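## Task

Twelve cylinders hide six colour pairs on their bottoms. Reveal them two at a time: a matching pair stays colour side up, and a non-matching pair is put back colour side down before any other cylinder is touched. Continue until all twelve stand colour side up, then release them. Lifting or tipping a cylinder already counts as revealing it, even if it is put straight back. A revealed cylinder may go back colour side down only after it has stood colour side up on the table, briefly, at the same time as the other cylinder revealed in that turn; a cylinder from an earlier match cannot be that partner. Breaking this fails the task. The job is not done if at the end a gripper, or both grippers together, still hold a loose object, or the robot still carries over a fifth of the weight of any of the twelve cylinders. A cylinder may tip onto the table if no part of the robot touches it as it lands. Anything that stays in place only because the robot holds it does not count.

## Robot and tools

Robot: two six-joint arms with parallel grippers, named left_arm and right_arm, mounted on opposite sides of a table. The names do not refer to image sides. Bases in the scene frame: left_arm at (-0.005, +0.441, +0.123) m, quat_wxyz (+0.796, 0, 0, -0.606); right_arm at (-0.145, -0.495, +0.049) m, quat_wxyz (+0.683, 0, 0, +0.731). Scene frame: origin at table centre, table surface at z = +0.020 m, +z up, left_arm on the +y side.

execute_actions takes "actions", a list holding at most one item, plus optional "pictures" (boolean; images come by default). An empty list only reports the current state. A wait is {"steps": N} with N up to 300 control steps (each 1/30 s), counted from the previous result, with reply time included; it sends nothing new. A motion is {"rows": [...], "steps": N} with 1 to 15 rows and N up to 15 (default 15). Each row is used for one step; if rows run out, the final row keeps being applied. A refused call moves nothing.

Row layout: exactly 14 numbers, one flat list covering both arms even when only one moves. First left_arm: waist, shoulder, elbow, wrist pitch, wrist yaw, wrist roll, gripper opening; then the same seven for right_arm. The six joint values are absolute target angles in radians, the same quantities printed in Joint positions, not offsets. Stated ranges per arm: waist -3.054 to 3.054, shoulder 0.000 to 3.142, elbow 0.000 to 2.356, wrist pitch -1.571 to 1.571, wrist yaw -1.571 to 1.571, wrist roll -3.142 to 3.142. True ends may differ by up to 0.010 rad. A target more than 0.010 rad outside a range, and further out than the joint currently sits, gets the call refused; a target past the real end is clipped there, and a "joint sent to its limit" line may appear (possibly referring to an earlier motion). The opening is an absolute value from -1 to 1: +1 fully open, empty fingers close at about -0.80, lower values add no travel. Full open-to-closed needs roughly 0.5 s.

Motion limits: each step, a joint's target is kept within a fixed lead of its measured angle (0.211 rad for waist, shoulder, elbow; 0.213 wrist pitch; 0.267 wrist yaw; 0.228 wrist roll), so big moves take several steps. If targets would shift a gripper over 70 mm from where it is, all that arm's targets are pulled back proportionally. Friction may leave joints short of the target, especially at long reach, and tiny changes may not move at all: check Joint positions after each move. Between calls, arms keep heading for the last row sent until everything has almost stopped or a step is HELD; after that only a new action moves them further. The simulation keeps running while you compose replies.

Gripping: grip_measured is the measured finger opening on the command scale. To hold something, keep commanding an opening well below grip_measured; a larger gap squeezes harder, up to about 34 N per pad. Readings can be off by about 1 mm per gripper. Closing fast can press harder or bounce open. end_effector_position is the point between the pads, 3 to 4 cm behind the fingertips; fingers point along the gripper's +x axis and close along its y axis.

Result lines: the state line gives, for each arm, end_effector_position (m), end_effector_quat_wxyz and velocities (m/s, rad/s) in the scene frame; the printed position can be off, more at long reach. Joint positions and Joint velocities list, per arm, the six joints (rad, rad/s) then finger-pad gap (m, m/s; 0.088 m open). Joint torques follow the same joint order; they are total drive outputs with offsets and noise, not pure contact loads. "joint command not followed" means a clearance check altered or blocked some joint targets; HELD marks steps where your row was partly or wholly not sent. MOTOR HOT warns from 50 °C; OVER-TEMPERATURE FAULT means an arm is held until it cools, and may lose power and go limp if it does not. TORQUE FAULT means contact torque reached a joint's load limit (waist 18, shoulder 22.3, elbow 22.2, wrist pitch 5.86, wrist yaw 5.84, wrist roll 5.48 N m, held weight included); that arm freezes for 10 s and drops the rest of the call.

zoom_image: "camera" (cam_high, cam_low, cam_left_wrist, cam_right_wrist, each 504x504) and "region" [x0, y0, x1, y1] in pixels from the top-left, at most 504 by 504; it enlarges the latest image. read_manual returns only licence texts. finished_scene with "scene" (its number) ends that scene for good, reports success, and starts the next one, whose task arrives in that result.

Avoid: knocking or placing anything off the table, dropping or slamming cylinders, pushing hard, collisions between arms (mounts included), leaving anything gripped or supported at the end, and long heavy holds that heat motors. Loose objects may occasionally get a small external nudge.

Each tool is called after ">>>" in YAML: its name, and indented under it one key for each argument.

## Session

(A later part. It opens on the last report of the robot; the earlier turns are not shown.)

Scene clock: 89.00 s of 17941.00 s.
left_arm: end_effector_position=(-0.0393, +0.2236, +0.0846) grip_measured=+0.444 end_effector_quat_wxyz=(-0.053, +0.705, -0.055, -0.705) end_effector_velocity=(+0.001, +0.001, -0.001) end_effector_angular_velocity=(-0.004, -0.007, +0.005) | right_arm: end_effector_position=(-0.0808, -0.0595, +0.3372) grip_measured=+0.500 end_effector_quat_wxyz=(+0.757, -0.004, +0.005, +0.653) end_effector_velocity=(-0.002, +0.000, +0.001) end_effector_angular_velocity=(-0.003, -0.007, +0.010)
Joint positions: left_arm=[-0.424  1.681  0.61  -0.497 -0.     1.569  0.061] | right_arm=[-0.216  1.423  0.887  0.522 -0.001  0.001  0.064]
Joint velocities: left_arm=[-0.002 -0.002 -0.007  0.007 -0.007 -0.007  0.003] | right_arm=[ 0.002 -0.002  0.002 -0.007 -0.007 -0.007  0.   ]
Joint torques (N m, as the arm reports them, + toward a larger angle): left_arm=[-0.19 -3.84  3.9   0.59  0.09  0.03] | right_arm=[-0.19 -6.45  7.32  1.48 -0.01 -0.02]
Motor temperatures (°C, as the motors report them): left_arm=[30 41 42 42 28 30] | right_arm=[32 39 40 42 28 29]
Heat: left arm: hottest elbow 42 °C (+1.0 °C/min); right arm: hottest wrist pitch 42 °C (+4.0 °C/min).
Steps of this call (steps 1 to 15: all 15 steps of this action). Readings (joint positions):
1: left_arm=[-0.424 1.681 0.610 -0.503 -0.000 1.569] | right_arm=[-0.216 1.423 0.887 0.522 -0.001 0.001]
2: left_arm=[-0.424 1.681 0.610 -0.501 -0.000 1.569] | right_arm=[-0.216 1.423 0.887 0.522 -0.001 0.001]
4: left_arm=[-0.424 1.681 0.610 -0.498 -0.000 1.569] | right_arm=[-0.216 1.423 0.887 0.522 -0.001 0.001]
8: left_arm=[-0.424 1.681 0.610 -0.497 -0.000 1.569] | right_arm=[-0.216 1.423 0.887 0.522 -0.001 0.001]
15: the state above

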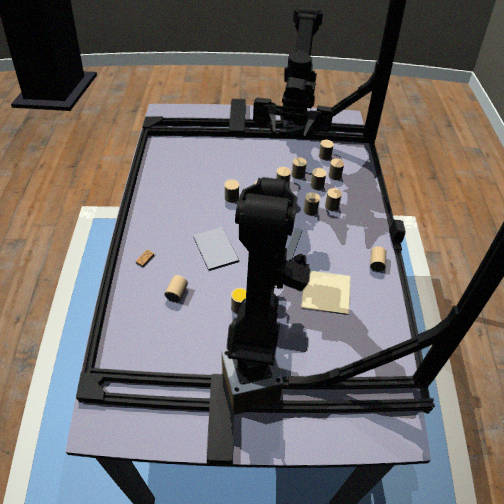

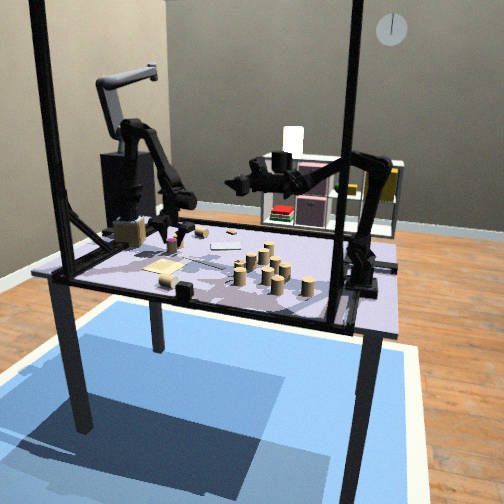

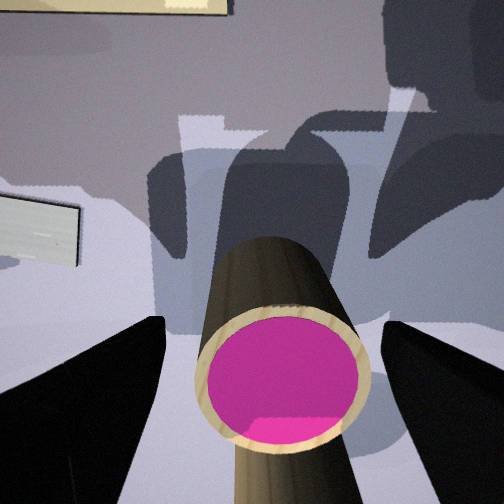

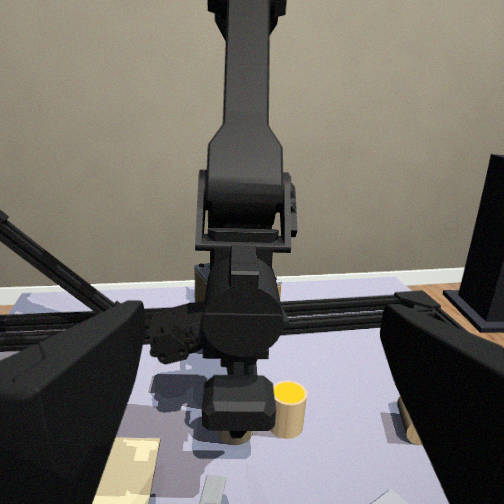

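>>> execute_actions:
  actions:
    - {"rows":[[-0.426,1.693,0.6,-0.485,0,1.571,0.1,-0.218,1.424,0.885,0.53,0,0,0.5],[-0.426,1.693,0.6,-0.485,0,1.571,0.1,-0.218,1.424,0.885,0.53,0,0,0.5],[-0.426,1.693,0.6,-0.485,0,1.571,0.1,-0.218,1.424,0.885,0.53,0,0,0.5],[-0.426,1.693,0.6,-0.485,0,1.571,0.1,-0.218,1.424,0.885,0.53,0,0,0.5],[-0.426,1.693,0.6,-0.485,0,1.571,0,-0.218,1.424,0.885,0.53,0,0,0.5],[-0.426,1.693,0.6,-0.485,0,1.571,-0.3,-0.218,1.424,0.885,0.53,0,0,0.5],[-0.426,1.693,0.6,-0.485,0,1.571,-0.3,-0.218,1.424,0.885,0.53,0,0,0.5],[-0.426,1.693,0.6,-0.485,0,1.571,-0.3,-0.218,1.424,0.885,0.53,0,0,0.5],[-0.426,1.693,0.6,-0.485,0,1.571,-0.3,-0.218,1.424,0.885,0.53,0,0,0.5],[-0.426,1.62,0.652,-0.605,0,1.571,-0.3,-0.218,1.424,0.885,0.53,0,0,0.5],[-0.426,1.62,0.652,-0.605,0,1.571,-0.3,-0.218,1.424,0.885,0.53,0,0,0.5],[-0.426,1.555,0.7,-0.72,0,1.571,-0.3,-0.218,1.424,0.885,0.53,0,0,0.5],[-0.426,1.555,0.7,-0.72,0,1.571,-0.3,-0.218,1.424,0.885,0.53,0,0,0.5],[-0.426,1.45,0.72,-0.72,0,1.571,-0.3,-0.218,1.424,0.885,0.53,0,0,0.5]],"steps":15}
  pictures: false

>>> execute_actions:
  actions:
    - {"rows":[[-0.426,1.2,0.55,0.84,0,1.571,-0.3,-0.218,1.424,0.885,0.53,0,0,0.5]],"steps":15}
  pictures: false

>>> execute_actions:
  actions:
    - {"rows":[[-0.426,1.2,0.42,0.84,0,1.571,-0.3,-0.218,1.424,0.885,0.53,0,0,0.5],[-0.426,1.2,0.42,0.84,0,1.571,-0.3,-0.218,1.424,0.885,0.53,0,0,0.5],[-0.426,1.2,0.42,0.84,0,1.571,-0.3,-0.218,1.424,0.885,0.53,0,0,0.5],[-0.426,1.2,0.42,0.84,0,1.571,-0.3,-0.218,1.424,0.885,0.53,0,0,0.5],[-0.426,1.2,0.42,0.84,0,1.571,-0.3,-0.218,1.424,0.885,0.53,0,0,0.5],[-0.426,1.2,0.42,0.84,0,1.571,-0.3,-0.218,1.424,0.885,0.53,0,0,0.5],[-0.426,1.31,0.47,0.84,0,1.571,-0.3,-0.218,1.424,0.885,0.53,0,0,0.5]],"steps":15}
  pictures: false

>>> execute_actions:
  actions:
    - {"rows":[[-0.426,1.4,0.545,0.86,0,1.571,-0.3,-0.218,1.424,0.885,0.53,0,0,0.5],[-0.426,1.4,0.545,0.86,0,1.571,-0.3,-0.218,1.424,0.885,0.53,0,0,0.5],[-0.426,1.4,0.545,0.86,0,1.571,-0.3,-0.218,1.424,0.885,0.53,0,0,0.5],[-0.426,1.49,0.62,0.876,0,1.571,-0.3,-0.218,1.424,0.885,0.53,0,0,0.5],[-0.426,1.49,0.62,0.876,0,1.571,-0.3,-0.218,1.424,0.885,0.53,0,0,0.5],[-0.426,1.49,0.62,0.876,0,1.571,-0.3,-0.218,1.424,0.885,0.53,0,0,0.5],[-0.426,1.585,0.698,0.892,0,1.571,-0.3,-0.218,1.424,0.885,0.53,0,0,0.5],[-0.426,1.585,0.698,0.892,0,1.571,-0.3,-0.218,1.424,0.885,0.53,0,0,0.5],[-0.426,1.585,0.698,0.892,0,1.571,-0.3,-0.218,1.424,0.885,0.53,0,0,0.5],[-0.426,1.585,0.698,0.892,0,1.571,-0.3,-0.218,1.424,0.885,0.53,0,0,0.5],[-0.426,1.585,0.698,0.892,0,1.571,-0.3,-0.218,1.424,0.885,0.53,0,0,0.5],[-0.426,1.585,0.698,0.892,0,1.571,-0.3,-0.218,1.424,0.885,0.53,0,0,0.15]],"steps":15}

Scene clock: 105.17 s of 17941.00 s.
left_arm: end_effector_position=(-0.0396, +0.2216, +0.1235) grip_measured=+0.021 end_effector_quat_wxyz=(-0.048, +0.705, -0.061, -0.705) end_effector_velocity=(-0.025, -0.166, +0.316) end_effector_angular_velocity=(-1.104, +0.165, +0.005) | right_arm: end_effector_position=(-0.0808, -0.0595, +0.3382) grip_measured=+0.500 end_effector_quat_wxyz=(+0.757, -0.002, +0.003, +0.653) end_effector_velocity=(-0.002, -0.001, -0.004) end_effector_angular_velocity=(-0.011, +0.009, +0.019)
Joint positions: left_arm=[-0.424  1.548  0.676 -0.68  -0.     1.569  0.04 ] | right_arm=[-0.216  1.423  0.887  0.528 -0.001  0.001  0.064]
Joint velocities: left_arm=[-0.002 -1.17   0.393 -0.447 -0.007 -0.007 -0.   ] | right_arm=[-0.002 -0.002 -0.007 -0.007 -0.022  0.007  0.   ]
Joint torques (N m, as the arm reports them, + toward a larger angle): left_arm=[-0.17 -5.04  6.95  0.57  0.1   0.04] | right_arm=[-0.25 -6.47  7.35  1.58 -0.01  0.01]
Motor temperatures (°C, as the motors report them): left_arm=[30 41 40 40 28 30] | right_arm=[31 39 41 43 28 29]
Heat: left arm: hottest shoulder 41 °C (-1.0 °C/min); right arm: hottest wrist pitch 43 °C (+3.0 °C/min).
Steps of this call (steps 1 to 15: the robot went on to your last target; steps 16 to 90: nothing new was sent; then 12.67 s passed at rest; steps 91 to 105: all 15 steps of this action). Readings (joint positions):
91: left_arm=[-0.424 1.682 0.609 -0.495 -0.000 1.569] | right_arm=[-0.216 1.423 0.887 0.522 -0.001 0.001]
92: left_arm=[-0.424 1.683 0.608 -0.491 -0.000 1.569] | right_arm=[-0.216 1.423 0.887 0.524 -0.001 0.001]
94: left_arm=[-0.424 1.685 0.607 -0.489 -0.000 1.569] | right_arm=[-0.216 1.423 0.887 0.526 -0.001 0.001]
98: left_arm=[-0.424 1.686 0.605 -0.487 -0.000 1.569] | right_arm=[-0.216 1.423 0.887 0.527 -0.001 0.001]
105: the state above

Scene clock: 105.67 s of 17941.00 s.
left_arm: end_effector_position=(-0.0604, +0.0881, +0.2824) grip_measured=+0.021 end_effector_quat_wxyz=(+0.337, +0.562, -0.428, -0.622) end_effector_velocity=(-0.022, -0.159, +0.361) end_effector_angular_velocity=(-1.793, +0.277, +0.021) | right_arm: end_effector_position=(-0.0808, -0.0595, +0.3382) grip_measured=+0.500 end_effector_quat_wxyz=(+0.757, -0.003, +0.003, +0.653) end_effector_velocity=(-0.002, -0.001, -0.001) end_effector_angular_velocity=(-0.001, -0.022, +0.020)
Joint positions: left_arm=[-0.424  1.211  0.556  0.232 -0.     1.569  0.04 ] | right_arm=[-0.216  1.423  0.887  0.528 -0.001  0.     0.064]
Joint velocities: left_arm=[-0.002 -0.012 -0.007  1.81  -0.022 -0.007 -0.   ] | right_arm=[-0.002 -0.002 -0.007  0.007 -0.022 -0.022  0.   ]
Joint torques (N m, as the arm reports them, + toward a larger angle): left_arm=[-0.15 -4.85  6.9   2.27  0.08 -0.02] | right_arm=[-0.28 -6.45  7.35  1.57 -0.01  0.  ]
Motor temperatures (°C, as the motors report them): left_arm=[30 41 40 40 28 30] | right_arm=[31 39 41 43 28 29]
Heat: left arm: hottest shoulder 41 °C (-1.0 °C/min); right arm: hottest wrist pitch 43 °C (+3.0 °C/min).
Steps of this call (steps 1 to 15: all 15 steps of this action). Readings (joint positions):
1: left_arm=[-0.424 1.496 0.665 -0.641 -0.000 1.569] | right_arm=[-0.216 1.423 0.887 0.528 -0.001 0.001]
2: left_arm=[-0.424 1.434 0.636 -0.559 -0.000 1.569] | right_arm=[-0.216 1.423 0.887 0.528 -0.001 0.001]
4: left_arm=[-0.424 1.317 0.589 -0.451 -0.000 1.569] | right_arm=[-0.216 1.423 0.887 0.528 -0.001 0.001]
8: left_arm=[-0.424 1.225 0.564 -0.199 -0.000 1.569] | right_arm=[-0.216 1.423 0.887 0.528 -0.001 0.001]
15: the state above

Scene clock: 106.17 s of 17941.00 s.
left_arm: end_effector_position=(-0.0634, +0.0688, +0.3350) grip_measured=+0.021 end_effector_quat_wxyz=(+0.456, +0.464, -0.533, -0.541) end_effector_velocity=(-0.001, -0.005, -0.005) end_effector_angular_velocity=(-0.013, -0.005, +0.005) | right_arm: end_effector_position=(-0.0806, -0.0595, +0.3382) grip_measured=+0.500 end_effector_quat_wxyz=(+0.757, -0.003, +0.003, +0.653) end_effector_velocity=(-0.002, +0.000, +0.001) end_effector_angular_velocity=(-0.003, -0.007, +0.020)
Joint positions: left_arm=[-0.424  1.303  0.461  0.827 -0.     1.569  0.04 ] | right_arm=[-0.216  1.423  0.887  0.528 -0.001  0.     0.064]
Joint velocities: left_arm=[-0.002  0.051 -0.002  0.066 -0.007  0.007 -0.001] | right_arm=[-0.002 -0.002  0.002 -0.007 -0.022 -0.007 -0.   ]
Joint torques (N m, as the arm reports them, + toward a larger angle): left_arm=[-0.15 -3.73  8.07  2.39  0.05 -0.03] | right_arm=[-0.18 -6.4   7.38  1.59  0.    0.01]
Motor temperatures (°C, as the motors report them): left_arm=[30 41 40 40 28 30] | right_arm=[31 39 41 43 28 29]
Heat: left arm: hottest shoulder 41 °C (-1.0 °C/min); right arm: hottest wrist pitch 43 °C (+3.0 °C/min).
Steps of this call (steps 1 to 15: all 15 steps of this action). Readings (joint positions):
1: left_arm=[-0.424 1.210 0.538 0.306 -0.000 1.569] | right_arm=[-0.216 1.423 0.887 0.528 -0.001 0.000]
2: left_arm=[-0.424 1.203 0.514 0.374 -0.000 1.569] | right_arm=[-0.216 1.423 0.887 0.528 -0.001 0.000]
4: left_arm=[-0.424 1.198 0.463 0.484 -0.000 1.569] | right_arm=[-0.216 1.423 0.887 0.528 -0.001 0.000]
8: left_arm=[-0.424 1.246 0.436 0.722 -0.000 1.569] | right_arm=[-0.216 1.423 0.887 0.528 -0.001 0.000]
15: the state above

Scene clock: 106.67 s of 17941.00 s.
left_arm: end_effector_position=(-0.0733, +0.0056, +0.3353) grip_measured=+0.020 end_effector_quat_wxyz=(+0.458, +0.462, -0.535, -0.539) end_effector_velocity=(-0.001, -0.008, +0.015) end_effector_angular_velocity=(-0.047, -0.000, +0.005) | right_arm: end_effector_position=(-0.0807, -0.0594, +0.3381) grip_measured=+0.232 end_effector_quat_wxyz=(+0.757, -0.003, +0.004, +0.653) end_effector_velocity=(-0.002, -0.001, +0.000) end_effector_angular_velocity=(-0.003, -0.007, +0.020)
Joint positions: left_arm=[-0.424  1.578  0.683  0.886 -0.     1.569  0.04 ] | right_arm=[-0.216  1.423  0.887  0.528 -0.001  0.001  0.05 ]
Joint velocities: left_arm=[-0.002  0.017  0.042  0.022 -0.007  0.007 -0.   ] | right_arm=[-0.002 -0.007 -0.002 -0.007 -0.022 -0.007 -0.048]
Joint torques (N m, as the arm reports them, + toward a larger angle): left_arm=[-0.18 -5.21  8.17  2.36  0.06 -0.03] | right_arm=[-0.17 -6.44  7.39  1.58  0.    0.03]
Motor temperatures (°C, as the motors report them): left_arm=[30 41 40 40 28 30] | right_arm=[31 39 41 43 28 29]
Heat: left arm: hottest shoulder 41 °C (-1.0 °C/min); right arm: hottest wrist pitch 43 °C (+3.0 °C/min).
Steps of this call (steps 1 to 15: all 15 steps of this action). Readings (joint positions):
1: left_arm=[-0.424 1.317 0.470 0.833 -0.000 1.569] | right_arm=[-0.216 1.423 0.887 0.528 -0.001 0.000]
2: left_arm=[-0.424 1.339 0.487 0.842 -0.000 1.569] | right_arm=[-0.216 1.423 0.887 0.528 -0.001 0.000]
4: left_arm=[-0.424 1.388 0.529 0.852 -0.000 1.569] | right_arm=[-0.216 1.423 0.887 0.528 -0.001 0.000]
8: left_arm=[-0.424 1.507 0.630 0.877 -0.000 1.569] | right_arm=[-0.216 1.423 0.887 0.528 -0.001 0.000]
15: the state above

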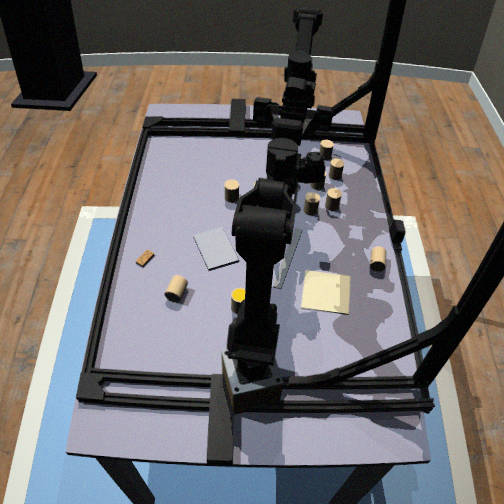

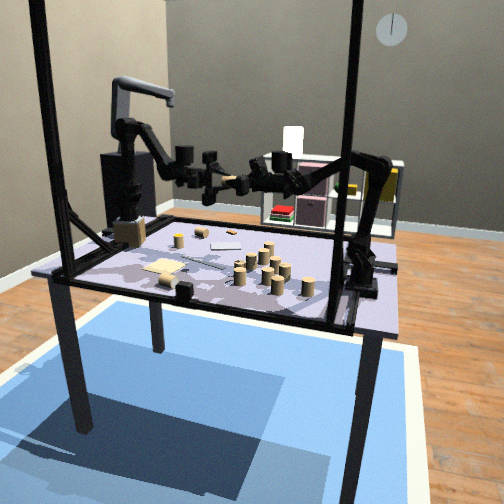

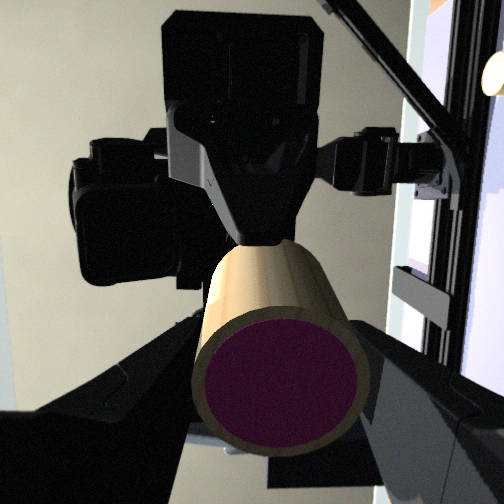

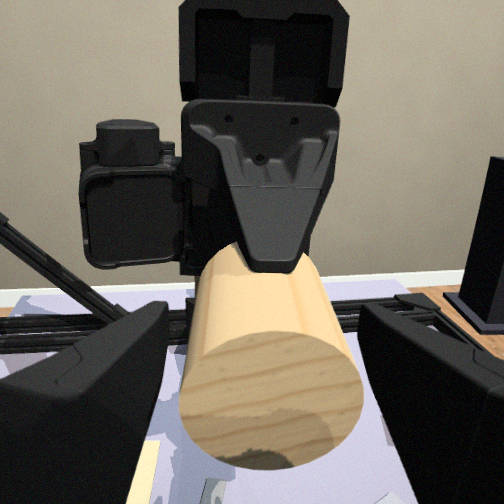

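>>> execute_actions:
  actions:
    - {"rows":[[-0.426,1.585,0.698,0.892,0,1.571,-0.3,-0.218,1.424,0.872,0.53,0,0,0.15],[-0.426,1.585,0.698,0.892,0,1.571,-0.3,-0.218,1.424,0.872,0.53,0,0,0.15],[-0.426,1.585,0.698,0.892,0,1.571,-0.3,-0.218,1.424,0.872,0.53,0,0,0.15],[-0.426,1.585,0.698,0.892,0,1.571,-0.3,-0.218,1.424,0.872,0.53,0,0,0.1],[-0.426,1.585,0.698,0.892,0,1.571,-0.3,-0.218,1.424,0.872,0.53,0,0,0.05],[-0.426,1.585,0.698,0.892,0,1.571,-0.3,-0.218,1.424,0.872,0.53,0,0,0],[-0.426,1.585,0.698,0.892,0,1.571,-0.3,-0.218,1.424,0.872,0.53,0,0,-0.3],[-0.426,1.585,0.698,0.892,0,1.571,-0.3,-0.218,1.424,0.872,0.53,0,0,-0.3],[-0.426,1.585,0.698,0.892,0,1.571,-0.3,-0.218,1.424,0.872,0.53,0,0,-0.3],[-0.426,1.585,0.698,0.892,0,1.571,-0.3,-0.218,1.424,0.872,0.53,0,0,-0.3],[-0.426,1.585,0.698,0.892,0,1.571,0.5,-0.218,1.424,0.872,0.53,0,0,-0.3]],"steps":15}
  pictures: false

>>> execute_actions:
  actions:
    - {"rows":[[-0.426,1.47,0.6,0.872,0,1.571,0.5,-0.218,1.424,0.872,0.53,0,0,-0.3],[-0.426,1.47,0.6,0.872,0,1.571,0.5,-0.218,1.424,0.872,0.53,0,0,-0.3],[-0.426,1.47,0.6,0.872,0,1.571,0.5,-0.218,1.424,0.872,0.53,0,0,-0.3],[-0.426,1.31,0.47,0.84,0,1.571,0.5,-0.218,1.424,0.872,0.53,0,0,-0.3],[-0.426,1.31,0.47,0.84,0,1.571,0.5,-0.218,1.424,0.872,0.53,0,0,-0.3],[-0.426,1.31,0.47,0.84,0,1.571,0.5,-0.218,1.424,0.872,0.53,0,0,-0.3],[-0.426,1.31,0.47,0.84,0,1.571,0.5,-0.218,1.424,0.872,0.53,0,0,-0.3],[-0.15,1.28,0.65,-0.83,0,1.571,0.5,-0.475,1.33,1.05,-1.169,0,0,-0.3]],"steps":15}
  pictures: false

>>> execute_actions:
  actions:
    - {"rows":[[-0.15,1.28,0.65,-0.83,0,1.571,0.5,-0.475,1.33,1.05,-1.169,0,0,-0.3]],"steps":15}
  pictures: false

>>> execute_actions:
  actions:
    - {"rows":[[-0.15,1.491,0.75,-0.83,0,1.571,0.5,-0.475,1.354,0.955,-1.169,0,0,-0.3]],"steps":12}

Scene clock: 115.77 s of 17941.00 s.
left_arm: end_effector_position=(-0.0734, +0.0045, +0.3376) grip_measured=+0.263 end_effector_quat_wxyz=(+0.460, +0.460, -0.536, -0.538) end_effector_velocity=(+0.002, -0.002, +0.002) end_effector_angular_velocity=(-0.001, +0.008, +0.010) | right_arm: end_effector_position=(-0.0807, -0.0598, +0.3355) grip_measured=+0.004 end_effector_quat_wxyz=(+0.757, -0.004, +0.005, +0.653) end_effector_velocity=(-0.003, -0.002, -0.013) end_effector_angular_velocity=(-0.035, -0.017, +0.020)
Joint positions: left_arm=[-0.424  1.58   0.689  0.89  -0.     1.57   0.052] | right_arm=[-0.216  1.423  0.881  0.528 -0.001  0.     0.039]
Joint velocities: left_arm=[ 0.002  0.002  0.012 -0.007 -0.007 -0.007  0.177] | right_arm=[-0.002 -0.002 -0.027 -0.007 -0.022 -0.022 -0.   ]
Joint torques (N m, as the arm reports them, + toward a larger angle): left_arm=[-0.17 -5.27  7.8   2.18  0.05 -0.05] | right_arm=[-0.19 -6.51  6.77  1.56  0.    0.01]
Motor temperatures (°C, as the motors report them): left_arm=[30 42 41 41 28 30] | right_arm=[31 39 41 44 28 29]
Heat: left arm: hottest shoulder 42 °C (+1.0 °C/min); right arm: hottest wrist pitch 44 °C (+4.0 °C/min).
Steps of this call (steps 1 to 15: the robot went on to your last target; steps 16 to 258: nothing new was sent; steps 259 to 273: all 15 steps of this action). Readings (joint positions):
259: left_arm=[-0.424 1.580 0.688 0.888 -0.000 1.569] | right_arm=[-0.216 1.423 0.886 0.528 -0.001 0.001]
260: left_arm=[-0.424 1.580 0.688 0.888 -0.000 1.569] | right_arm=[-0.216 1.423 0.886 0.528 -0.001 0.001]
262: left_arm=[-0.424 1.580 0.688 0.888 -0.000 1.569] | right_arm=[-0.216 1.423 0.885 0.528 -0.001 0.001]
266: left_arm=[-0.424 1.580 0.688 0.888 -0.001 1.569] | right_arm=[-0.216 1.423 0.883 0.528 -0.001 0.000]
273: the state above

Scene clock: 116.27 s of 17941.00 s.
left_arm: end_effector_position=(+0.0377, +0.0531, +0.3325) grip_measured=+0.499 end_effector_quat_wxyz=(+0.470, +0.578, -0.408, -0.528) end_effector_velocity=(+0.055, +0.092, -0.330) end_effector_angular_velocity=(+1.696, +0.196, +0.163) | right_arm: end_effector_position=(+0.0209, -0.1025, +0.3488) grip_measured=+0.004 end_effector_quat_wxyz=(+0.831, -0.055, +0.082, +0.548) end_effector_velocity=(+0.102, -0.171, -0.101) end_effector_angular_velocity=(-1.031, +0.428, -0.370)
Joint positions: left_arm=[-0.16   1.282  0.644  0.409 -0.002  1.57   0.063] | right_arm=[-0.466  1.345  1.032  0.116  0.007  0.     0.039]
Joint velocities: left_arm=[ 0.168 -0.066  0.095 -1.868  0.007 -0.007  0.   ] | right_arm=[-0.379 -0.315  0.305 -1.736 -0.007 -0.007 -0.   ]
Joint torques (N m, as the arm reports them, + toward a larger angle): left_arm=[-0.54 -4.05  7.32  1.47  0.11 -0.05] | right_arm=[ 1.78 -5.49  7.35  0.91 -0.24  0.01]
Motor temperatures (°C, as the motors report them): left_arm=[30 42 41 41 28 30] | right_arm=[32 39 41 44 28 29]
Heat: left arm: hottest shoulder 42 °C (+1.0 °C/min); right arm: hottest wrist pitch 44 °C (+4.1 °C/min).
Steps of this call (steps 1 to 15: all 15 steps of this action). Readings (joint positions):
1: left_arm=[-0.424 1.566 0.679 0.888 -0.000 1.570] | right_arm=[-0.216 1.423 0.880 0.528 -0.001 0.000]
2: left_arm=[-0.424 1.544 0.658 0.881 -0.000 1.570] | right_arm=[-0.216 1.423 0.880 0.528 -0.001 0.000]
4: left_arm=[-0.424 1.482 0.607 0.872 -0.001 1.570] | right_arm=[-0.216 1.423 0.879 0.528 -0.001 0.000]
8: left_arm=[-0.410 1.337 0.517 0.815 0.012 1.570] | right_arm=[-0.226 1.418 0.892 0.495 -0.012 0.000]
15: the state above

Scene clock: 116.77 s of 17941.00 s.
left_arm: end_effector_position=(+0.0256, +0.1792, +0.1820) grip_measured=+0.500 end_effector_quat_wxyz=(+0.183, +0.700, -0.100, -0.683) end_effector_velocity=(-0.042, +0.370, -0.159) end_effector_angular_velocity=(+1.841, +0.213, +0.012) | right_arm: end_effector_position=(-0.0232, -0.2127, +0.2030) grip_measured=+0.004 end_effector_quat_wxyz=(+0.712, -0.288, +0.438, +0.467) end_effector_velocity=(-0.147, -0.333, -0.185) end_effector_angular_velocity=(-1.713, +0.757, +0.014)
Joint positions: left_arm=[-0.152  1.282  0.646 -0.531 -0.002  1.57   0.063] | right_arm=[-0.475  1.332  1.047 -0.818  0.002  0.     0.039]
Joint velocities: left_arm=[ 0.002 -0.002 -0.002 -1.853 -0.007 -0.007 -0.   ] | right_arm=[-0.002  0.002 -0.002 -1.868 -0.022 -0.007 -0.   ]
Joint torques (N m, as the arm reports them, + toward a larger angle): left_arm=[ 0.23 -3.74  7.18  1.07  0.13 -0.01] | right_arm=[ 0.03 -5.55  7.42  0.67 -0.11  0.  ]
Motor temperatures (°C, as the motors report them): left_arm=[30 42 41 41 28 30] | right_arm=[32 39 41 44 28 29]
Heat: left arm: hottest shoulder 42 °C (+1.0 °C/min); right arm: hottest wrist pitch 44 °C (+4.0 °C/min).
Steps of this call (steps 1 to 15: all 15 steps of this action). Readings (joint positions):
1: left_arm=[-0.156 1.282 0.646 0.347 -0.002 1.570] | right_arm=[-0.474 1.337 1.040 0.057 0.007 0.000]
2: left_arm=[-0.155 1.282 0.646 0.283 -0.002 1.570] | right_arm=[-0.476 1.332 1.045 -0.004 0.006 0.000]
4: left_arm=[-0.155 1.282 0.646 0.155 -0.002 1.570] | right_arm=[-0.476 1.331 1.047 -0.130 0.003 0.000]
8: left_arm=[-0.153 1.282 0.646 -0.094 -0.002 1.570] | right_arm=[-0.475 1.332 1.047 -0.384 0.002 0.000]
15: the state above

Scene clock: 117.17 s of 17941.00 s.
left_arm: end_effector_position=(+0.0205, +0.2227, +0.1504) grip_measured=+0.500 end_effector_quat_wxyz=(+0.044, +0.707, +0.040, -0.705) end_effector_velocity=(-0.003, +0.009, +0.002) end_effector_angular_velocity=(+0.055, +0.014, +0.005) | right_arm: end_effector_position=(-0.0604, -0.2990, +0.1522) grip_measured=+0.004 end_effector_quat_wxyz=(+0.594, -0.387, +0.588, +0.390) end_effector_velocity=(-0.004, -0.014, -0.000) end_effector_angular_velocity=(-0.063, +0.019, -0.010)
Joint positions: left_arm=[-0.152  1.483  0.742 -0.823 -0.002  1.57   0.064] | right_arm=[-0.475  1.352  0.953 -1.163  0.002  0.     0.039]
Joint velocities: left_arm=[-0.002  0.007  0.017 -0.066  0.007 -0.007 -0.   ] | right_arm=[-0.002 -0.002 -0.002 -0.066  0.007  0.007 -0.   ]
Joint torques (N m, as the arm reports them, + toward a larger angle): left_arm=[ 0.21 -3.54  6.39  0.25  0.15  0.02] | right_arm=[ 0.05 -4.47  6.45  0.08 -0.09  0.01]
Motor temperatures (°C, as the motors report them): left_arm=[30 42 41 41 28 30] | right_arm=[32 39 41 44 28 29]
Heat: left arm: hottest shoulder 42 °C (+1.0 °C/min); right arm: hottest wrist pitch 44 °C (+4.1 °C/min).
Steps of this call (steps 1 to 12: all 12 steps of this action). Readings (joint positions):
1: left_arm=[-0.152 1.311 0.661 -0.604 -0.002 1.570] | right_arm=[-0.475 1.332 1.037 -0.873 0.002 0.000]
2: left_arm=[-0.152 1.358 0.688 -0.662 -0.002 1.570] | right_arm=[-0.475 1.333 1.022 -0.934 0.002 0.000]
4: left_arm=[-0.152 1.442 0.721 -0.744 -0.002 1.570] | right_arm=[-0.475 1.339 0.986 -1.060 0.002 0.000]
8: left_arm=[-0.152 1.481 0.731 -0.812 -0.002 1.570] | right_arm=[-0.475 1.352 0.953 -1.144 0.002 0.000]
12: the state above

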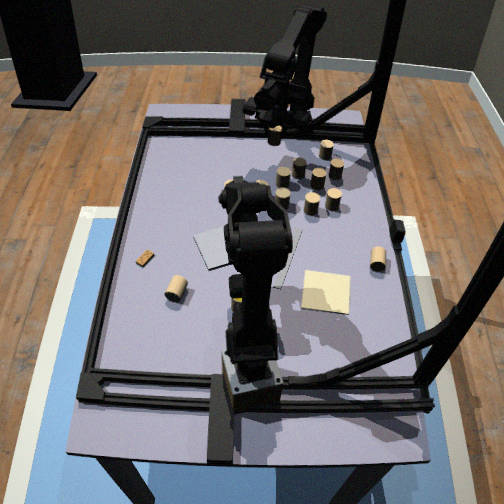

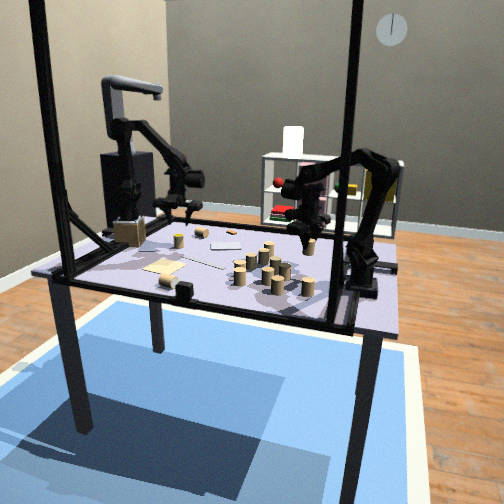

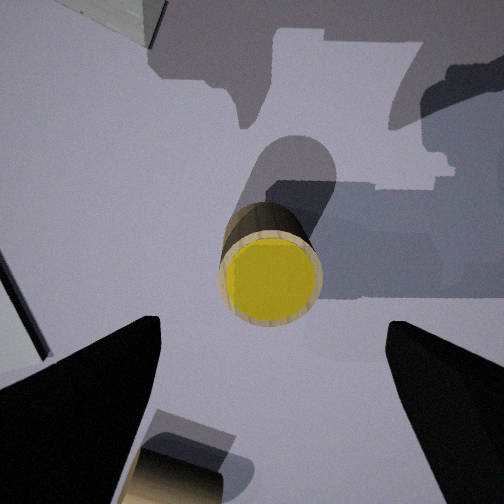

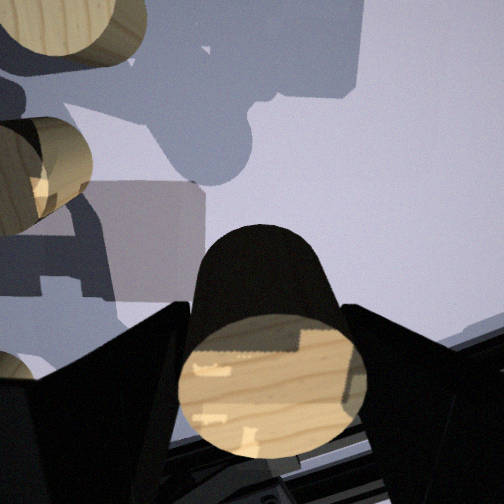

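>>> execute_actions:
  actions:
    - {"rows":[[-0.15,1.555,0.7,-0.72,0,1.571,0.5,-0.475,1.39,0.88,-1.063,0,0,-0.3],[-0.15,1.555,0.7,-0.72,0,1.571,0.5,-0.475,1.39,0.88,-1.063,0,0,-0.3],[-0.15,1.555,0.7,-0.72,0,1.571,0.5,-0.475,1.39,0.88,-1.063,0,0,-0.3],[-0.15,1.62,0.652,-0.605,0,1.571,0.5,-0.475,1.422,0.808,-0.96,0,0,-0.3],[-0.15,1.62,0.652,-0.605,0,1.571,0.5,-0.475,1.422,0.808,-0.96,0,0,-0.3],[-0.15,1.62,0.652,-0.605,0,1.571,0.5,-0.475,1.422,0.808,-0.96,0,0,-0.3],[-0.15,1.665,0.622,-0.53,0,1.571,0.5,-0.475,1.445,0.76,-0.89,0,0,-0.3],[-0.15,1.665,0.622,-0.53,0,1.571,0.5,-0.475,1.445,0.76,-0.89,0,0,-0.3],[-0.15,1.665,0.622,-0.53,0,1.571,0.5,-0.475,1.445,0.76,-0.89,0,0,-0.3],[-0.15,1.693,0.6,-0.485,0,1.571,0.5,-0.475,1.455,0.735,-0.856,0,0,-0.3]],"steps":15}
  pictures: false

>>> execute_actions:
  actions:
    - {"rows":[[-0.15,1.693,0.6,-0.485,0,1.571,0.1,-0.475,1.455,0.735,-0.856,0,0,-0.3],[-0.15,1.693,0.6,-0.485,0,1.571,0.1,-0.475,1.455,0.735,-0.856,0,0,-0.3],[-0.15,1.693,0.6,-0.485,0,1.571,0.1,-0.475,1.455,0.735,-0.856,0,0,0.5],[-0.15,1.693,0.6,-0.485,0,1.571,0.1,-0.475,1.455,0.735,-0.856,0,0,0.5],[-0.15,1.693,0.6,-0.485,0,1.571,0,-0.475,1.455,0.735,-0.856,0,0,0.5],[-0.15,1.693,0.6,-0.485,0,1.571,-0.3,-0.475,1.455,0.735,-0.856,0,0,0.5],[-0.15,1.693,0.6,-0.485,0,1.571,-0.3,-0.475,1.455,0.735,-0.856,0,0,0.5],[-0.15,1.693,0.6,-0.485,0,1.571,-0.3,-0.475,1.455,0.735,-0.856,0,0,0.5],[-0.15,1.693,0.6,-0.485,0,1.571,-0.3,-0.475,1.422,0.808,-0.96,0,0,0.5],[-0.15,1.62,0.652,-0.605,0,1.571,-0.3,-0.475,1.422,0.808,-0.96,0,0,0.5],[-0.15,1.62,0.652,-0.605,0,1.571,-0.3,-0.475,1.39,0.88,-1.063,0,0,0.5],[-0.15,1.555,0.7,-0.72,0,1.571,-0.3,-0.475,1.39,0.88,-1.063,0,0,0.5],[-0.15,1.555,0.7,-0.72,0,1.571,-0.3,-0.475,1.354,0.98,-1.1,0,0,0.5],[-0.15,1.45,0.72,-0.72,0,1.571,-0.3,-0.475,1.354,0.98,-1.1,0,0,0.5]],"steps":15}
  pictures: false

>>> execute_actions:
  actions:
    - {"rows":[[-0.426,1.2,0.55,0.84,0,1.571,-0.3,-0.218,1.35,1.1,0.53,0,0,0.5]],"steps":15}
  pictures: false

>>> execute_actions:
  actions:
    - {"rows":[[-0.426,1.2,0.42,0.84,0,1.571,-0.3,-0.218,1.424,0.878,0.53,0,0,0.5],[-0.426,1.2,0.42,0.84,0,1.571,-0.3,-0.218,1.424,0.878,0.53,0,0,0.5],[-0.426,1.2,0.42,0.84,0,1.571,-0.3,-0.218,1.424,0.878,0.53,0,0,0.5],[-0.426,1.2,0.42,0.84,0,1.571,-0.3,-0.218,1.424,0.878,0.53,0,0,0.5],[-0.426,1.2,0.42,0.84,0,1.571,-0.3,-0.218,1.424,0.878,0.53,0,0,0.5],[-0.426,1.2,0.42,0.84,0,1.571,-0.3,-0.218,1.424,0.878,0.53,0,0,0.5],[-0.426,1.31,0.47,0.84,0,1.571,-0.3,-0.218,1.424,0.878,0.53,0,0,0.5]],"steps":15}
  pictures: false

>>> execute_actions:
  actions:
    - {"rows":[[-0.426,1.4,0.545,0.86,0,1.571,-0.3,-0.218,1.424,0.878,0.53,0,0,0.5],[-0.426,1.4,0.545,0.86,0,1.571,-0.3,-0.218,1.424,0.878,0.53,0,0,0.5],[-0.426,1.4,0.545,0.86,0,1.571,-0.3,-0.218,1.424,0.878,0.53,0,0,0.5],[-0.426,1.49,0.62,0.876,0,1.571,-0.3,-0.218,1.424,0.878,0.53,0,0,0.5],[-0.426,1.49,0.62,0.876,0,1.571,-0.3,-0.218,1.424,0.878,0.53,0,0,0.5],[-0.426,1.49,0.62,0.876,0,1.571,-0.3,-0.218,1.424,0.878,0.53,0,0,0.5],[-0.426,1.585,0.698,0.892,0,1.571,-0.3,-0.218,1.424,0.878,0.53,0,0,0.5],[-0.426,1.585,0.698,0.892,0,1.571,-0.3,-0.218,1.424,0.878,0.53,0,0,0.5],[-0.426,1.585,0.698,0.892,0,1.571,-0.3,-0.218,1.424,0.878,0.53,0,0,0.5],[-0.426,1.585,0.698,0.892,0,1.571,-0.3,-0.218,1.424,0.878,0.53,0,0,0.5],[-0.426,1.585,0.698,0.892,0,1.571,-0.3,-0.218,1.424,0.878,0.53,0,0,0.5],[-0.426,1.585,0.698,0.892,0,1.571,-0.3,-0.218,1.424,0.878,0.53,0,0,0.15]],"steps":15}

Scene clock: 135.57 s of 17941.00 s.
left_arm: end_effector_position=(+0.0203, +0.2246, +0.0834) grip_measured=+0.500 end_effector_quat_wxyz=(+0.040, +0.706, +0.044, -0.705) end_effector_velocity=(+0.001, +0.000, -0.015) end_effector_angular_velocity=(-0.026, -0.010, +0.005) | right_arm: end_effector_position=(-0.0608, -0.2997, +0.0835) grip_measured=+0.004 end_effector_quat_wxyz=(+0.591, -0.389, +0.590, +0.388) end_effector_velocity=(+0.005, +0.005, -0.008) end_effector_angular_velocity=(+0.040, -0.025, -0.015)
Joint positions: left_arm=[-0.152  1.684  0.606 -0.498 -0.002  1.57   0.064] | right_arm=[-0.475  1.447  0.743 -0.867  0.002  0.     0.039]
Joint velocities: left_arm=[-0.002  0.037 -0.046  0.11  -0.007 -0.007 -0.   ] | right_arm=[-0.007  0.002 -0.032  0.081  0.007  0.007 -0.   ]
Joint torques (N m, as the arm reports them, + toward a larger angle): left_arm=[ 0.19 -4.11  4.07  0.65  0.15  0.01] | right_arm=[ 0.01 -4.05  5.11  0.29 -0.08  0.  ]
Motor temperatures (°C, as the motors report them): left_arm=[30 42 41 39 28 30] | right_arm=[31 38 40 41 28 29]
Heat: left arm: hottest shoulder 42 °C (+1.0 °C/min); right arm: hottest wrist pitch 41 °C (+0.0 °C/min).
Steps of this call (steps 1 to 15: the robot went on to your last target; steps 16 to 537: nothing new was sent; steps 538 to 552: all 15 steps of this action). Readings (joint positions):
538: left_arm=[-0.152 1.494 0.738 -0.811 -0.002 1.570] | right_arm=[-0.475 1.355 0.944 -1.149 0.002 0.000]
539: left_arm=[-0.152 1.506 0.731 -0.774 -0.002 1.570] | right_arm=[-0.475 1.357 0.930 -1.115 0.002 0.000]
541: left_arm=[-0.152 1.543 0.712 -0.723 -0.002 1.570] | right_arm=[-0.475 1.375 0.896 -1.067 0.002 0.000]
545: left_arm=[-0.152 1.622 0.653 -0.595 -0.002 1.570] | right_arm=[-0.475 1.418 0.807 -0.950 0.002 0.000]
552: the state above

Scene clock: 136.07 s of 17941.00 s.
left_arm: end_effector_position=(+0.0209, +0.2201, +0.1242) grip_measured=+0.021 end_effector_quat_wxyz=(+0.049, +0.707, +0.034, -0.705) end_effector_velocity=(+0.021, -0.174, +0.323) end_effector_angular_velocity=(-1.141, -0.142, +0.020) | right_arm: end_effector_position=(-0.0558, -0.2880, +0.1346) grip_measured=+0.494 end_effector_quat_wxyz=(+0.602, -0.382, +0.580, +0.395) end_effector_velocity=(+0.099, +0.222, +0.351) end_effector_angular_velocity=(+1.161, -0.509, -0.015)
Joint positions: left_arm=[-0.152  1.546  0.677 -0.68  -0.002  1.57   0.04 ] | right_arm=[-0.475  1.39   0.912 -1.055  0.002  0.     0.063]
Joint velocities: left_arm=[-0.002 -1.184  0.413 -0.447 -0.007 -0.022  0.   ] | right_arm=[-0.007 -0.466  1.013 -0.212  0.007  0.007  0.003]
Joint torques (N m, as the arm reports them, + toward a larger angle): left_arm=[ 0.13 -4.95  6.83  0.52  0.15  0.01] | right_arm=[-0.01 -5.34  5.51 -0.46 -0.07  0.  ]
Motor temperatures (°C, as the motors report them): left_arm=[30 42 41 39 28 30] | right_arm=[31 38 40 41 28 29]
Heat: left arm: hottest shoulder 42 °C (+1.0 °C/min); right arm: hottest wrist pitch 41 °C (+0.0 °C/min).
Steps of this call (steps 1 to 15: all 15 steps of this action). Readings (joint positions):
1: left_arm=[-0.152 1.686 0.605 -0.495 -0.002 1.570] | right_arm=[-0.475 1.447 0.743 -0.864 0.002 0.000]
2: left_arm=[-0.152 1.686 0.605 -0.491 -0.002 1.570] | right_arm=[-0.475 1.447 0.743 -0.862 0.002 0.000]
4: left_arm=[-0.152 1.686 0.605 -0.489 -0.002 1.570] | right_arm=[-0.475 1.447 0.743 -0.860 0.002 0.000]
8: left_arm=[-0.152 1.687 0.605 -0.488 -0.002 1.570] | right_arm=[-0.475 1.447 0.743 -0.858 0.001 0.000]
15: the state above

Scene clock: 136.57 s of 17941.00 s.
left_arm: end_effector_position=(-0.0601, +0.0880, +0.2826) grip_measured=+0.021 end_effector_quat_wxyz=(+0.337, +0.562, -0.428, -0.622) end_effector_velocity=(-0.028, -0.158, +0.365) end_effector_angular_velocity=(-1.801, +0.288, -0.011) | right_arm: end_effector_position=(-0.0829, -0.0909, +0.2987) grip_measured=+0.500 end_effector_quat_wxyz=(+0.736, -0.159, +0.186, +0.631) end_effector_velocity=(+0.023, +0.187, +0.350) end_effector_angular_velocity=(+1.803, -0.276, +0.030)
Joint positions: left_arm=[-0.423  1.211  0.556  0.231  0.001  1.57   0.04 ] | right_arm=[-0.222  1.361  1.088 -0.223 -0.001  0.     0.063]
Joint velocities: left_arm=[-0.007 -0.017 -0.002  1.81   0.007 -0.007 -0.   ] | right_arm=[ 0.007 -0.002 -0.002  1.824 -0.022 -0.007 -0.   ]
Joint torques (N m, as the arm reports them, + toward a larger angle): left_arm=[-0.32 -4.81  6.74  2.25  0.01 -0.04] | right_arm=[ 0.33 -7.45  8.9   1.54  0.    0.02]
Motor temperatures (°C, as the motors report them): left_arm=[30 42 41 39 28 30] | right_arm=[32 38 40 41 28 29]
Heat: left arm: hottest shoulder 42 °C (+1.0 °C/min); right arm: hottest wrist pitch 41 °C (+0.0 °C/min).
Steps of this call (steps 1 to 15: all 15 steps of this action). Readings (joint positions):
1: left_arm=[-0.172 1.493 0.666 -0.639 -0.013 1.570] | right_arm=[-0.463 1.378 0.944 -1.042 0.008 0.000]
2: left_arm=[-0.229 1.431 0.637 -0.557 -0.015 1.570] | right_arm=[-0.429 1.370 0.971 -0.995 0.009 -0.000]
4: left_arm=[-0.345 1.317 0.593 -0.448 -0.000 1.570] | right_arm=[-0.348 1.369 1.022 -0.902 0.006 -0.000]
8: left_arm=[-0.415 1.224 0.565 -0.200 0.002 1.570] | right_arm=[-0.238 1.365 1.077 -0.660 -0.001 0.000]
15: the state above

Scene clock: 137.07 s of 17941.00 s.
left_arm: end_effector_position=(-0.0634, +0.0687, +0.3356) grip_measured=+0.020 end_effector_quat_wxyz=(+0.456, +0.463, -0.534, -0.541) end_effector_velocity=(+0.003, -0.007, +0.003) end_effector_angular_velocity=(-0.052, +0.000, +0.024) | right_arm: end_effector_position=(-0.0784, -0.0601, +0.3305) grip_measured=+0.500 end_effector_quat_wxyz=(+0.759, -0.011, +0.013, +0.651) end_effector_velocity=(+0.000, +0.001, +0.031) end_effector_angular_velocity=(+0.146, -0.030, +0.005)
Joint positions: left_arm=[-0.424  1.303  0.462  0.827  0.001  1.57   0.04 ] | right_arm=[-0.221  1.425  0.88   0.51  -0.001  0.     0.063]
Joint velocities: left_arm=[ 0.002  0.056 -0.002  0.11  -0.022  0.007  0.   ] | right_arm=[-0.002  0.002 -0.002  0.154 -0.007 -0.007 -0.   ]
Joint torques (N m, as the arm reports them, + toward a larger angle): left_arm=[-0.19 -3.67  8.03  2.35 -0.01 -0.05] | right_arm=[ 0.17 -6.7   7.34  1.5   0.    0.01]
Motor temperatures (°C, as the motors report them): left_arm=[30 42 41 39 28 30] | right_arm=[32 38 40 41 28 29]
Heat: left arm: hottest shoulder 42 °C (+1.0 °C/min); right arm: hottest wrist pitch 41 °C (+0.0 °C/min).
Steps of this call (steps 1 to 15: all 15 steps of this action). Readings (joint positions):
1: left_arm=[-0.423 1.209 0.537 0.307 0.001 1.569] | right_arm=[-0.222 1.364 1.068 -0.147 -0.001 0.000]
2: left_arm=[-0.423 1.203 0.512 0.374 0.001 1.570] | right_arm=[-0.221 1.365 1.035 -0.079 -0.001 0.000]
4: left_arm=[-0.423 1.198 0.462 0.484 0.001 1.570] | right_arm=[-0.221 1.378 0.962 0.033 -0.001 0.000]
8: left_arm=[-0.424 1.245 0.437 0.722 0.001 1.570] | right_arm=[-0.221 1.433 0.877 0.264 -0.001 0.000]
15: the state above

Scene clock: 137.57 s of 17941.00 s.
left_arm: end_effector_position=(-0.0733, +0.0057, +0.3357) grip_measured=+0.019 end_effector_quat_wxyz=(+0.458, +0.461, -0.535, -0.539) end_effector_velocity=(-0.001, -0.009, +0.012) end_effector_angular_velocity=(-0.030, +0.012, +0.005) | right_arm: end_effector_position=(-0.0787, -0.0600, +0.3348) grip_measured=+0.230 end_effector_quat_wxyz=(+0.759, -0.005, +0.006, +0.651) end_effector_velocity=(+0.004, -0.001, -0.005) end_effector_angular_velocity=(-0.023, -0.004, -0.015)
Joint positions: left_arm=[-0.424  1.578  0.683  0.887  0.001  1.57   0.04 ] | right_arm=[-0.221  1.424  0.88   0.529 -0.001  0.     0.05 ]
Joint velocities: left_arm=[-0.002  0.022  0.046  0.007 -0.007 -0.007 -0.   ] | right_arm=[-0.007 -0.002 -0.002 -0.022  0.007 -0.007 -0.045]
Joint torques (N m, as the arm reports them, + toward a larger angle): left_arm=[-0.19 -5.19  8.06  2.31 -0.02 -0.06] | right_arm=[ 0.19 -6.58  7.32  1.51  0.    0.  ]
Motor temperatures (°C, as the motors report them): left_arm=[30 42 41 39 28 30] | right_arm=[32 38 40 41 28 29]
Heat: left arm: hottest shoulder 42 °C (+1.0 °C/min); right arm: hottest wrist pitch 41 °C (+0.0 °C/min).
Steps of this call (steps 1 to 15: all 15 steps of this action). Readings (joint positions):
1: left_arm=[-0.424 1.319 0.472 0.835 0.001 1.570] | right_arm=[-0.221 1.425 0.880 0.513 -0.001 0.000]
2: left_arm=[-0.424 1.341 0.491 0.843 0.001 1.570] | right_arm=[-0.221 1.425 0.880 0.516 -0.001 0.000]
4: left_arm=[-0.424 1.389 0.531 0.853 0.001 1.570] | right_arm=[-0.221 1.424 0.880 0.524 -0.001 0.000]
8: left_arm=[-0.424 1.506 0.630 0.878 0.001 1.570] | right_arm=[-0.221 1.425 0.880 0.527 -0.001 0.000]
15: the state above

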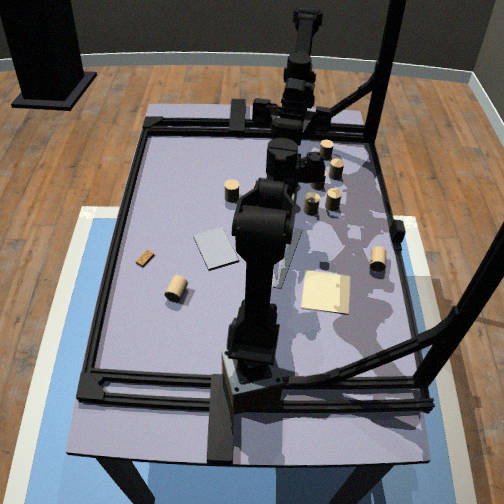

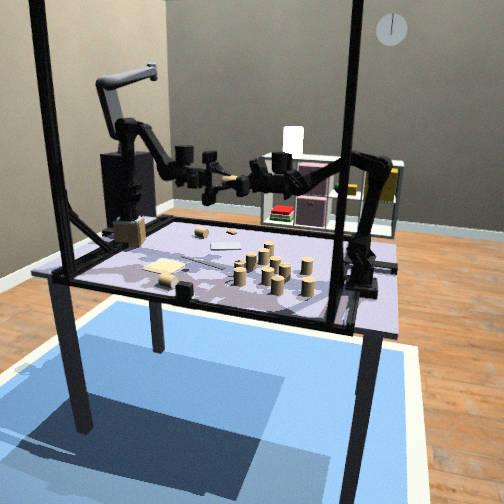

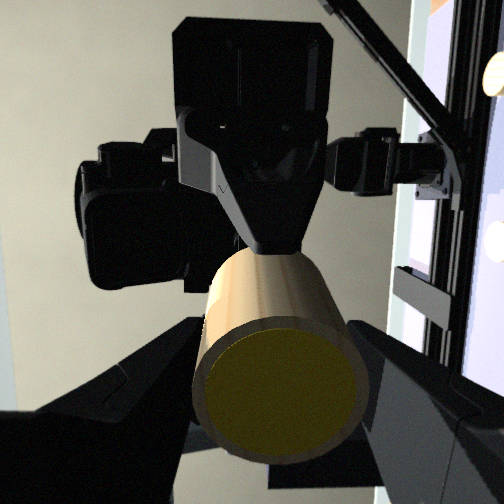

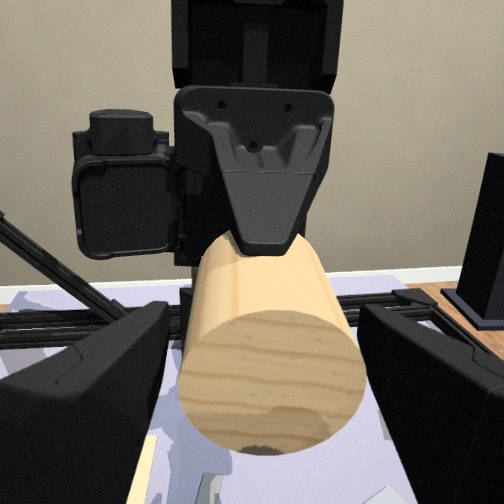

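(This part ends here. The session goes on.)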